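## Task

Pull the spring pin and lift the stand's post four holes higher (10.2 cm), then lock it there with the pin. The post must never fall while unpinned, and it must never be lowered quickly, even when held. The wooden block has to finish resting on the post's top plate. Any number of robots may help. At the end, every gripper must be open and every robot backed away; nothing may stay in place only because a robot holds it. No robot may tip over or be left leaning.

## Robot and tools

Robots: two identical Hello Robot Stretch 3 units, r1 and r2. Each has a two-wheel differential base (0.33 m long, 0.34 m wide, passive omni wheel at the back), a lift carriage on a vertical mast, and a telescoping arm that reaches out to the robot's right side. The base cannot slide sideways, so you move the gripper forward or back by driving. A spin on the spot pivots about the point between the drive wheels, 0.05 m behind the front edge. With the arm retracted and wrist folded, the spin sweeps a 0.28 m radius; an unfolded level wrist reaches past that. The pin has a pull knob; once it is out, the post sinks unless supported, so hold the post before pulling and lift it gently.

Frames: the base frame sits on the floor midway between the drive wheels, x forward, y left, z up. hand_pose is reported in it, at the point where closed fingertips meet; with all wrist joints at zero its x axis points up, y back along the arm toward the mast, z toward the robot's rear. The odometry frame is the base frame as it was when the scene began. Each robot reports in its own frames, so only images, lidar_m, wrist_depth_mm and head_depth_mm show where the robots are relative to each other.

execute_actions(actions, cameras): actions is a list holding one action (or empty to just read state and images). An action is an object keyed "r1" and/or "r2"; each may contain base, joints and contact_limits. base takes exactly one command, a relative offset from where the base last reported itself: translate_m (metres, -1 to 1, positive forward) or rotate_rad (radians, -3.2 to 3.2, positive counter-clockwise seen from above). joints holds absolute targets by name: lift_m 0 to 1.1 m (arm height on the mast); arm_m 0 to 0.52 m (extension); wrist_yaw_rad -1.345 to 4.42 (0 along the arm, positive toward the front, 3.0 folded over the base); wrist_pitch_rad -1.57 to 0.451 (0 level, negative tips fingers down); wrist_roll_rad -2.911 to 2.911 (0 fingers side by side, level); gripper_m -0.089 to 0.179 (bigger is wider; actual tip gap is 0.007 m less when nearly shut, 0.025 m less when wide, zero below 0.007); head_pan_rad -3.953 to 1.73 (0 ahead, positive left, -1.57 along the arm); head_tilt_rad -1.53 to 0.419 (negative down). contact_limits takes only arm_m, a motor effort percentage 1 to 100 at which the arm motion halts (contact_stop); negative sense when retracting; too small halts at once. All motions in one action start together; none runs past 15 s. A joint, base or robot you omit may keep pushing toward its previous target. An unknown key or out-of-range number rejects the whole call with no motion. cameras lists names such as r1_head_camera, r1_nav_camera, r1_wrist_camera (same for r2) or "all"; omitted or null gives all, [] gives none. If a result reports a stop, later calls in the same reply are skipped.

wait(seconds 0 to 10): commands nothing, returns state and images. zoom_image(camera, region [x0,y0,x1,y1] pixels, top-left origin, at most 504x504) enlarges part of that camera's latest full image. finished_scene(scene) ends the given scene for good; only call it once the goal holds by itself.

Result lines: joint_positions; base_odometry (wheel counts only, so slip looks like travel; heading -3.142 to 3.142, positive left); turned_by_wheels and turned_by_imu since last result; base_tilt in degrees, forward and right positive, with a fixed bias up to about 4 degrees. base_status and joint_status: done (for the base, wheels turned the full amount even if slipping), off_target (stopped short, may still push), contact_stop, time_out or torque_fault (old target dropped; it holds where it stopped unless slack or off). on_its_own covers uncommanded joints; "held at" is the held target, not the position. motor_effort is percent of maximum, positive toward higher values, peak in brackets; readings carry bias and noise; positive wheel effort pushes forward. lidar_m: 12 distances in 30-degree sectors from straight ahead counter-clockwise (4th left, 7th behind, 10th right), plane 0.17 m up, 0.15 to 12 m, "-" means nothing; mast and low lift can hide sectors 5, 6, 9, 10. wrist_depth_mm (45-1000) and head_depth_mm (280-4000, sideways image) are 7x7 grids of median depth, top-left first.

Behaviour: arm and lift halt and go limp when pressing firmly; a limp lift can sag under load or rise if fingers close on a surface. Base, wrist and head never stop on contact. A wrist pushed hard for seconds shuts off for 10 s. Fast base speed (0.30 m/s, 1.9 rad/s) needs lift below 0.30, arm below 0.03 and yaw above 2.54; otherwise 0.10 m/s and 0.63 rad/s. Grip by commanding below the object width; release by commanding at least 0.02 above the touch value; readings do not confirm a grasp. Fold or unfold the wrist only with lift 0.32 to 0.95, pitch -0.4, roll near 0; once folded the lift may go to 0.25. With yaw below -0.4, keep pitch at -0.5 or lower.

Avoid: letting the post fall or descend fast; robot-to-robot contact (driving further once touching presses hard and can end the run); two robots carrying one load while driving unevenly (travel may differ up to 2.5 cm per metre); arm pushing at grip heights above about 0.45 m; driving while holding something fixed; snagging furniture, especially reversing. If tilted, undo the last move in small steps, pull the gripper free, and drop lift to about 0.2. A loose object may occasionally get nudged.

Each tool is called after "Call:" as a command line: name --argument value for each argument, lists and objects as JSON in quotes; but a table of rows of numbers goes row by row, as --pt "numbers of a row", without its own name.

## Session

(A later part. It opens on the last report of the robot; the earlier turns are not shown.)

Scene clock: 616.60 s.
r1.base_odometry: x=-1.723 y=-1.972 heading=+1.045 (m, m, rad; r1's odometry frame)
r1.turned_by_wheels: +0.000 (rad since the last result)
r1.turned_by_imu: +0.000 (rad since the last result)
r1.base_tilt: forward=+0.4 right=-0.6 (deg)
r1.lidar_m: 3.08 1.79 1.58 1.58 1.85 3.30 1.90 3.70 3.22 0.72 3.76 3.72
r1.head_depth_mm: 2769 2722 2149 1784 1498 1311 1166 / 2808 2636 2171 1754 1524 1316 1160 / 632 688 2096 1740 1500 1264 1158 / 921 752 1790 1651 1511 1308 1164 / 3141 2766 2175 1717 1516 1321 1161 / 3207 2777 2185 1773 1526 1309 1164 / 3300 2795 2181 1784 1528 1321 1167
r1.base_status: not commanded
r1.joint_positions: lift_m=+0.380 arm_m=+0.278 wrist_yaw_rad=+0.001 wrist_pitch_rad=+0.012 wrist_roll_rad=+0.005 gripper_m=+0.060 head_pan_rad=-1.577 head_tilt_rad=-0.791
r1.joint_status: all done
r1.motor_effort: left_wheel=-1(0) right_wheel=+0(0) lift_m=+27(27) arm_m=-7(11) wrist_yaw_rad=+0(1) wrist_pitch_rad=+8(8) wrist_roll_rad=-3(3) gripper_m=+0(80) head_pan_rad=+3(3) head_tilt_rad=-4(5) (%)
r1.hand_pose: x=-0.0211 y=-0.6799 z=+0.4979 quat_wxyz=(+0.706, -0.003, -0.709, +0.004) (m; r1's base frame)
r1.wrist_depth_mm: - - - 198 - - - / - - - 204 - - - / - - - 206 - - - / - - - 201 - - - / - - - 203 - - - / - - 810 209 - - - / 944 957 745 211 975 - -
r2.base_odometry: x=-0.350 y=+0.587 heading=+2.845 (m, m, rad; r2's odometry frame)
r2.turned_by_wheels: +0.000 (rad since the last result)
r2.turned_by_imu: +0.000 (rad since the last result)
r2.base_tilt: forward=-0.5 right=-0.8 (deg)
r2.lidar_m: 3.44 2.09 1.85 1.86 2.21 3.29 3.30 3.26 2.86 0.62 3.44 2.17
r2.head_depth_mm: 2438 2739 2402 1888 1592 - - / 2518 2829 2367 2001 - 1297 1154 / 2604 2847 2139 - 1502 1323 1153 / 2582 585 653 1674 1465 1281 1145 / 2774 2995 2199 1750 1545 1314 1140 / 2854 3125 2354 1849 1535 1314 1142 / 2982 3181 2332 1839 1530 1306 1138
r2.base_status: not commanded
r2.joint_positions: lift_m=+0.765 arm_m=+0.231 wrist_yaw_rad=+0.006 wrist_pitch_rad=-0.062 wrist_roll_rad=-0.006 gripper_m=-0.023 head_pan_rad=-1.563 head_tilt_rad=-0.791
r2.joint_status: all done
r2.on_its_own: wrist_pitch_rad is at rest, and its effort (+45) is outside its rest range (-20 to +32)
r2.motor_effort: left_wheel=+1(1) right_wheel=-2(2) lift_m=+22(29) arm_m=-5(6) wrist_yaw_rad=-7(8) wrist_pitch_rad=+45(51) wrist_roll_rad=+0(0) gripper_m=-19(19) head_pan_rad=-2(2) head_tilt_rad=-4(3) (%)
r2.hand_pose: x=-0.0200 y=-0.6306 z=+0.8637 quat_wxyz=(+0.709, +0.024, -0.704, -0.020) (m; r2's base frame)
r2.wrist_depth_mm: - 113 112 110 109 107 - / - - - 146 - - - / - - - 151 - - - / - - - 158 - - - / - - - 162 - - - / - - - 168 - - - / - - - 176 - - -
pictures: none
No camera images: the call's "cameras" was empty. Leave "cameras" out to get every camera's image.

Call:
execute_actions --actions '[{"r2":{"joints":{"lift_m":0.789}},"r1":{"joints":{"arm_m":0.05}}}]' --cameras '[]'

Call:
execute_actions --actions '[{"r2":{"joints":{"lift_m":0.76,"wrist_pitch_rad":0.05}}}]' --cameras '["r1_head_camera"]'

Scene clock: 621.67 s.
r1.base_odometry: x=-1.723 y=-1.972 heading=+1.045 (m, m, rad; r1's odometry frame)
r1.turned_by_wheels: +0.000 (rad since the last result)
r1.turned_by_imu: +0.001 (rad since the last result)
r1.base_tilt: forward=+0.6 right=-0.7 (deg)
r1.lidar_m: 3.07 1.79 1.58 1.58 1.85 3.28 1.90 3.68 3.22 0.72 3.76 3.71
r1.head_depth_mm: 2821 2762 2180 1776 1511 1309 1161 / 2886 2692 2155 1779 1503 1318 1179 / 627 671 2126 1717 1483 1308 1179 / 883 726 1785 1662 1474 1311 1157 / 3144 2751 2184 1739 1511 1304 1157 / 3227 2767 2187 1776 1509 1312 1164 / 3279 2824 2183 1798 1525 1319 1164
r1.base_status: not commanded
r1.joint_positions: lift_m=+0.380 arm_m=+0.050 wrist_yaw_rad=+0.001 wrist_pitch_rad=+0.010 wrist_roll_rad=+0.005 gripper_m=+0.060 head_pan_rad=-1.577 head_tilt_rad=-0.791
r1.joint_status: all done
r1.motor_effort: left_wheel=+0(1) right_wheel=+0(0) lift_m=+27(27) arm_m=-7(8) wrist_yaw_rad=+0(0) wrist_pitch_rad=+8(8) wrist_roll_rad=-3(3) gripper_m=+0(1) head_pan_rad=+2(3) head_tilt_rad=-4(4) (%)
r1.hand_pose: x=-0.0211 y=-0.4519 z=+0.4976 quat_wxyz=(+0.706, -0.003, -0.709, +0.004) (m; r1's base frame)
r1.wrist_depth_mm: - - - - - - - / - - - - - - - / - - - - - - - / - - - - - - - / - - - - - - - / - - - - - - - / 919 964 962 945 974 - -
r2.base_odometry: x=-0.350 y=+0.587 heading=+2.845 (m, m, rad; r2's odometry frame)
r2.turned_by_wheels: +0.000 (rad since the last result)
r2.turned_by_imu: +0.001 (rad since the last result)
r2.base_tilt: forward=-0.5 right=-0.8 (deg)
r2.lidar_m: 3.44 2.09 1.85 1.86 2.21 3.29 3.30 3.24 2.86 0.62 3.42 2.17
r2.head_depth_mm: 2435 2725 2401 1891 1600 - - / 2518 2840 2400 - 1512 1320 1151 / 2593 2815 2158 - 1504 1321 1146 / 2544 580 608 1712 1462 1281 1141 / 2767 3036 2253 1752 1532 1308 1141 / 2870 3099 2349 1850 1527 1307 1138 / 2976 3133 2336 1852 1530 1293 1140
r2.base_status: not commanded
r2.joint_positions: lift_m=+0.788 arm_m=+0.231 wrist_yaw_rad=+0.006 wrist_pitch_rad=-0.096 wrist_roll_rad=-0.006 gripper_m=-0.023 head_pan_rad=-1.563 head_tilt_rad=-0.791
r2.joint_status: all done
r2.on_its_own: wrist_pitch_rad is at rest, and its effort (+58) is outside its rest range (-20 to +32)
r2.motor_effort: left_wheel=+1(2) right_wheel=-3(3) lift_m=+34(31) arm_m=-5(5) wrist_yaw_rad=-8(7) wrist_pitch_rad=+58(59) wrist_roll_rad=+0(0) gripper_m=-19(19) head_pan_rad=-2(2) head_tilt_rad=-5(5) (%)
r2.hand_pose: x=-0.0200 y=-0.6291 z=+0.8782 quat_wxyz=(+0.709, +0.037, -0.704, -0.032) (m; r2's base frame)
r2.wrist_depth_mm: - 102 100 99 97 96 94 / - - - 145 - - - / - - - 151 - - - / - - - 159 - - - / - - - 163 - - - / - - - 170 - - - / - - - 180 - - -
pictures: none
No camera images: the call's "cameras" was empty. Leave "cameras" out to get every camera's image.

Scene clock: 622.70 s.
r1.base_odometry: x=-1.723 y=-1.972 heading=+1.045 (m, m, rad; r1's odometry frame)
r1.turned_by_wheels: +0.000 (rad since the last result)
r1.turned_by_imu: +0.000 (rad since the last result)
r1.base_tilt: forward=+0.5 right=-0.6 (deg)
r1.lidar_m: 3.09 1.79 1.58 1.58 1.85 3.31 1.90 3.69 3.21 0.72 3.76 3.71
r1.head_depth_mm: 2740 2740 2134 1789 1502 1308 1168 / 2849 2665 2175 1774 1517 1310 1186 / 634 669 2090 1740 1489 1314 1183 / 900 728 1798 1658 1492 1317 1159 / 3143 2793 2153 1711 1503 1310 1163 / 3243 2792 2178 1795 1522 1320 1160 / 3305 2773 2198 1778 1518 1320 1160
r1.base_status: not commanded
r1.joint_positions: lift_m=+0.380 arm_m=+0.050 wrist_yaw_rad=+0.001 wrist_pitch_rad=+0.010 wrist_roll_rad=+0.005 gripper_m=+0.060 head_pan_rad=-1.577 head_tilt_rad=-0.791
r1.joint_status: not commanded
r1.motor_effort: left_wheel=+0(0) right_wheel=-1(1) lift_m=+28(27) arm_m=-7(7) wrist_yaw_rad=+0(1) wrist_pitch_rad=+8(8) wrist_roll_rad=-3(3) gripper_m=+0(0) head_pan_rad=+2(3) head_tilt_rad=-5(5) (%)
r1.hand_pose: x=-0.0211 y=-0.4519 z=+0.4976 quat_wxyz=(+0.706, -0.003, -0.709, +0.004) (m; r1's base frame)
r1.wrist_depth_mm: - - - - - - - / - - - - - - - / - - - - - - - / - - - - - - - / - - - - - - - / - - - 982 - - - / 909 947 979 933 986 - -
r2.base_odometry: x=-0.350 y=+0.587 heading=+2.845 (m, m, rad; r2's odometry frame)
r2.turned_by_wheels: +0.000 (rad since the last result)
r2.turned_by_imu: +0.000 (rad since the last result)
r2.base_tilt: forward=-0.5 right=-0.8 (deg)
r2.lidar_m: 3.45 2.09 1.86 1.86 2.20 3.28 3.30 3.26 2.86 0.62 3.42 2.17
r2.head_depth_mm: 2454 2741 2399 1882 1597 - - / 2534 2808 2408 1997 - 1294 1148 / 2592 2809 2139 - 1520 1320 1153 / 2558 581 637 1710 1484 1285 1139 / 2767 3032 2260 1752 1541 1304 1142 / 2877 3131 2356 1847 1530 1299 1144 / 2957 3142 2315 1848 1530 1306 1138
r2.base_status: not commanded
r2.joint_positions: lift_m=+0.760 arm_m=+0.231 wrist_yaw_rad=+0.006 wrist_pitch_rad=-0.007 wrist_roll_rad=-0.006 gripper_m=-0.023 head_pan_rad=-1.563 head_tilt_rad=-0.791
r2.joint_status: wrist_pitch_rad off_target (ended at -0.007, target +0.050); the others done
r2.motor_effort: left_wheel=+1(1) right_wheel=-2(2) lift_m=+17(31) arm_m=+2(5) wrist_yaw_rad=-8(8) wrist_pitch_rad=+22(59) wrist_roll_rad=+0(0) gripper_m=-19(20) head_pan_rad=-3(1) head_tilt_rad=-4(4) (%)
r2.hand_pose: x=-0.0199 y=-0.6319 z=+0.8731 quat_wxyz=(+0.709, +0.005, -0.705, -0.001) (m; r2's base frame)
r2.wrist_depth_mm: - 117 116 115 114 113 - / - - 235 152 227 - - / - - - 155 - - - / - - - 159 - - - / - - - 162 - - - / - - - 166 - - - / - - - 172 - - -
pictures: r1_head_camera (sideways: a quarter turn clockwise sets it upright)
Images, in order (width x height): r1_head_camera 896x504.

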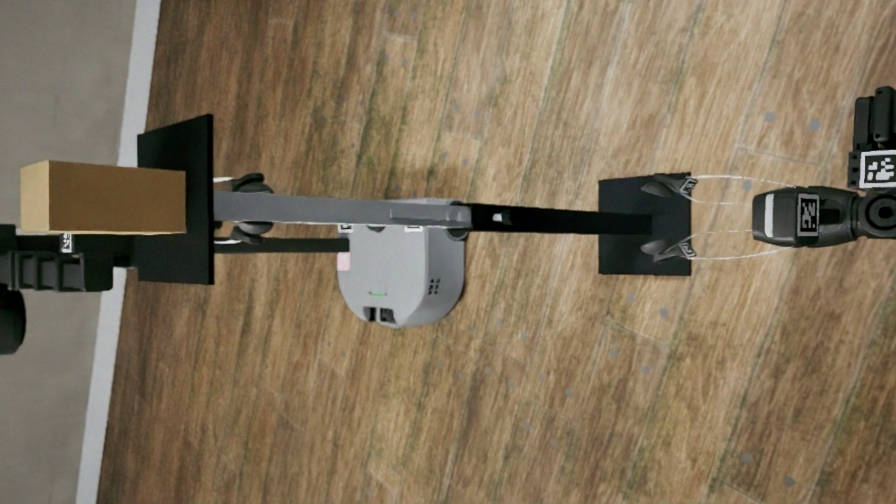

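Call:
execute_actions --actions '[{"r2":{"joints":{"lift_m":0.745,"gripper_m":0.07}}}]' --cameras '[]'

Call:
execute_actions --actions '[{"r2":{"joints":{"arm_m":0}},"r1":{"joints":{"arm_m":0}}}]' --cameras '[]'

Call:
finished_scene --scene 1

Scene clock: 627.23 s.
r1.base_odometry: x=-1.723 y=-1.972 heading=+1.045 (m, m, rad; r1's odometry frame)
r1.turned_by_wheels: +0.000 (rad since the last result)
r1.turned_by_imu: +0.001 (rad since the last result)
r1.base_tilt: forward=+0.3 right=-0.6 (deg)
r1.lidar_m: 3.08 1.79 1.58 1.58 1.85 3.30 1.90 3.70 3.21 0.72 3.75 3.71
r1.head_depth_mm: 2788 2785 2145 1773 1501 1320 1160 / 2879 2668 2165 1763 1506 1314 1185 / 634 670 2043 1734 1479 1304 1177 / 926 730 1779 1668 1499 1314 1158 / 3106 2790 2186 1712 1506 1310 1161 / 3251 2728 2139 1790 1514 1314 1168 / 3303 2784 2196 1786 1528 1313 1161
r1.base_status: not commanded
r1.joint_positions: lift_m=+0.380 arm_m=+0.050 wrist_yaw_rad=+0.001 wrist_pitch_rad=+0.010 wrist_roll_rad=+0.005 gripper_m=+0.060 head_pan_rad=-1.577 head_tilt_rad=-0.791
r1.joint_status: not commanded
r1.motor_effort: left_wheel=-1(1) right_wheel=-1(1) lift_m=+28(26) arm_m=-7(7) wrist_yaw_rad=-1(0) wrist_pitch_rad=+8(8) wrist_roll_rad=-3(3) gripper_m=+1(0) head_pan_rad=+3(3) head_tilt_rad=-4(4) (%)
r1.hand_pose: x=-0.0211 y=-0.4519 z=+0.4976 quat_wxyz=(+0.706, -0.003, -0.709, +0.004) (m; r1's base frame)
r1.wrist_depth_mm: - - - - - - - / - - - - - - - / - - - - - - - / - - - - - - - / - - - - - - - / - - - - - - - / 952 923 973 962 987 - -
r2.base_odometry: x=-0.350 y=+0.587 heading=+2.845 (m, m, rad; r2's odometry frame)
r2.turned_by_wheels: +0.000 (rad since the last result)
r2.turned_by_imu: +0.000 (rad since the last result)
r2.base_tilt: forward=-0.4 right=-0.9 (deg)
r2.lidar_m: 3.45 2.10 1.86 1.86 2.20 3.30 3.29 3.28 2.86 0.62 3.41 2.17
r2.head_depth_mm: 2448 2738 2401 1878 1578 1356 - / 2514 2801 2360 1997 - 1301 1150 / 2607 2787 2117 2007 1476 1313 1147 / 2578 581 684 - 1487 1282 1148 / 2752 3020 2252 1748 1525 1311 1140 / 2887 3106 2344 1856 1523 1313 1141 / 2961 3166 2322 1826 1524 1309 1136
r2.base_status: not commanded
r2.joint_positions: lift_m=+0.745 arm_m=+0.231 wrist_yaw_rad=+0.003 wrist_pitch_rad=+0.034 wrist_roll_rad=-0.006 gripper_m=+0.070 head_pan_rad=-1.563 head_tilt_rad=-0.791
r2.joint_status: all done
r2.motor_effort: left_wheel=-1(1) right_wheel=-1(2) lift_m=+16(16) arm_m=+3(3) wrist_yaw_rad=-4(7) wrist_pitch_rad=+6(22) wrist_roll_rad=+0(0) gripper_m=+0(81) head_pan_rad=-4(2) head_tilt_rad=-5(4) (%)
r2.hand_pose: x=-0.0207 y=-0.6327 z=+0.8688 quat_wxyz=(+0.709, -0.011, -0.705, +0.013) (m; r2's base frame)
r2.wrist_depth_mm: - 132 132 131 130 129 - / - - 237 153 230 - - / - - - 155 - - - / - - - 158 - - - / - - - 161 - - - / - - - 164 - - - / - - - 167 - - -
pictures: none
No camera images: the call's "cameras" was empty. Leave "cameras" out to get every camera's image.

Scene clock: 630.17 s.
r1.base_odometry: x=-1.723 y=-1.972 heading=+1.045 (m, m, rad; r1's odometry frame)
r1.turned_by_wheels: +0.000 (rad since the last result)
r1.turned_by_imu: +0.000 (rad since the last result)
r1.base_tilt: forward=+0.4 right=-0.6 (deg)
r1.lidar_m: 3.09 1.79 1.58 1.58 1.85 3.29 1.90 3.67 3.21 0.71 3.76 3.70
r1.head_depth_mm: 2762 2749 2166 1776 1509 1321 1154 / 2860 2693 2160 1789 1500 1303 1159 / 636 668 2106 1736 1479 1320 1183 / 1072 728 1784 1663 1491 1303 1180 / 3115 2812 2158 1704 1511 1310 1160 / 3256 2775 2174 1787 1519 1303 1160 / 3315 2768 2189 1804 1518 1307 1162
r1.base_status: not commanded
r1.joint_positions: lift_m=+0.380 arm_m=+0.002 wrist_yaw_rad=+0.001 wrist_pitch_rad=+0.010 wrist_roll_rad=+0.005 gripper_m=+0.060 head_pan_rad=-1.577 head_tilt_rad=-0.791
r1.joint_status: all done
joint sent to its limit — the command would take r1.arm_m past its lower limit, so that joint was sent only as far as its limit.
r1.motor_effort: left_wheel=-1(1) right_wheel=-1(0) lift_m=+28(28) arm_m=-7(9) wrist_yaw_rad=-1(0) wrist_pitch_rad=+8(9) wrist_roll_rad=-3(3) gripper_m=+0(0) head_pan_rad=+3(3) head_tilt_rad=-4(4) (%)
r1.hand_pose: x=-0.0211 y=-0.4035 z=+0.4976 quat_wxyz=(+0.706, -0.003, -0.709, +0.004) (m; r1's base frame)
r1.wrist_depth_mm: - - - - - - - / - - - - - - - / - - - - - - - / - - - - - - - / - - - - - - - / - - - - - - - / 943 975 969 942 960 - -
r2.base_odometry: x=-0.350 y=+0.587 heading=+2.845 (m, m, rad; r2's odometry frame)
r2.turned_by_wheels: +0.000 (rad since the last result)
r2.turned_by_imu: +0.000 (rad since the last result)
r2.base_tilt: forward=-0.5 right=-0.8 (deg)
r2.lidar_m: 3.46 2.09 1.85 1.85 2.21 3.28 3.30 3.28 2.87 0.62 3.43 2.17
r2.head_depth_mm: 2440 2754 2393 1888 1559 1361 - / 2529 2787 2377 1900 1558 1353 - / 2573 2785 2153 1872 1547 1347 - / 2576 581 702 1239 1465 - 1145 / 2788 3006 2262 1753 1539 1311 1147 / 2872 3075 2318 1836 1532 1308 1139 / 2971 3176 2342 1853 1529 1299 1135
r2.base_status: not commanded
r2.joint_positions: lift_m=+0.745 arm_m=+0.002 wrist_yaw_rad=+0.001 wrist_pitch_rad=+0.033 wrist_roll_rad=-0.006 gripper_m=+0.070 head_pan_rad=-1.563 head_tilt_rad=-0.791
r2.joint_status: all done
joint sent to its limit — the command would take r2.arm_m past its lower limit, so that joint was sent only as far as its limit.
r2.motor_effort: left_wheel=+0(1) right_wheel=+0(1) lift_m=+16(17) arm_m=-3(4) wrist_yaw_rad=-2(4) wrist_pitch_rad=+6(7) wrist_roll_rad=+0(0) gripper_m=+1(0) head_pan_rad=-2(2) head_tilt_rad=-3(4) (%)
r2.hand_pose: x=-0.0211 y=-0.4040 z=+0.8684 quat_wxyz=(+0.709, -0.011, -0.705, +0.012) (m; r2's base frame)
r2.wrist_depth_mm: - - - 341 - - - / - - - 345 - - - / - - - - - - - / - - - - - - - / - - - - - - - / - - - - - - - / - - - - - - -
pictures: none
No camera images: the call's "cameras" was empty. Leave "cameras" out to get every camera's image.

The scene is finished: the task was done.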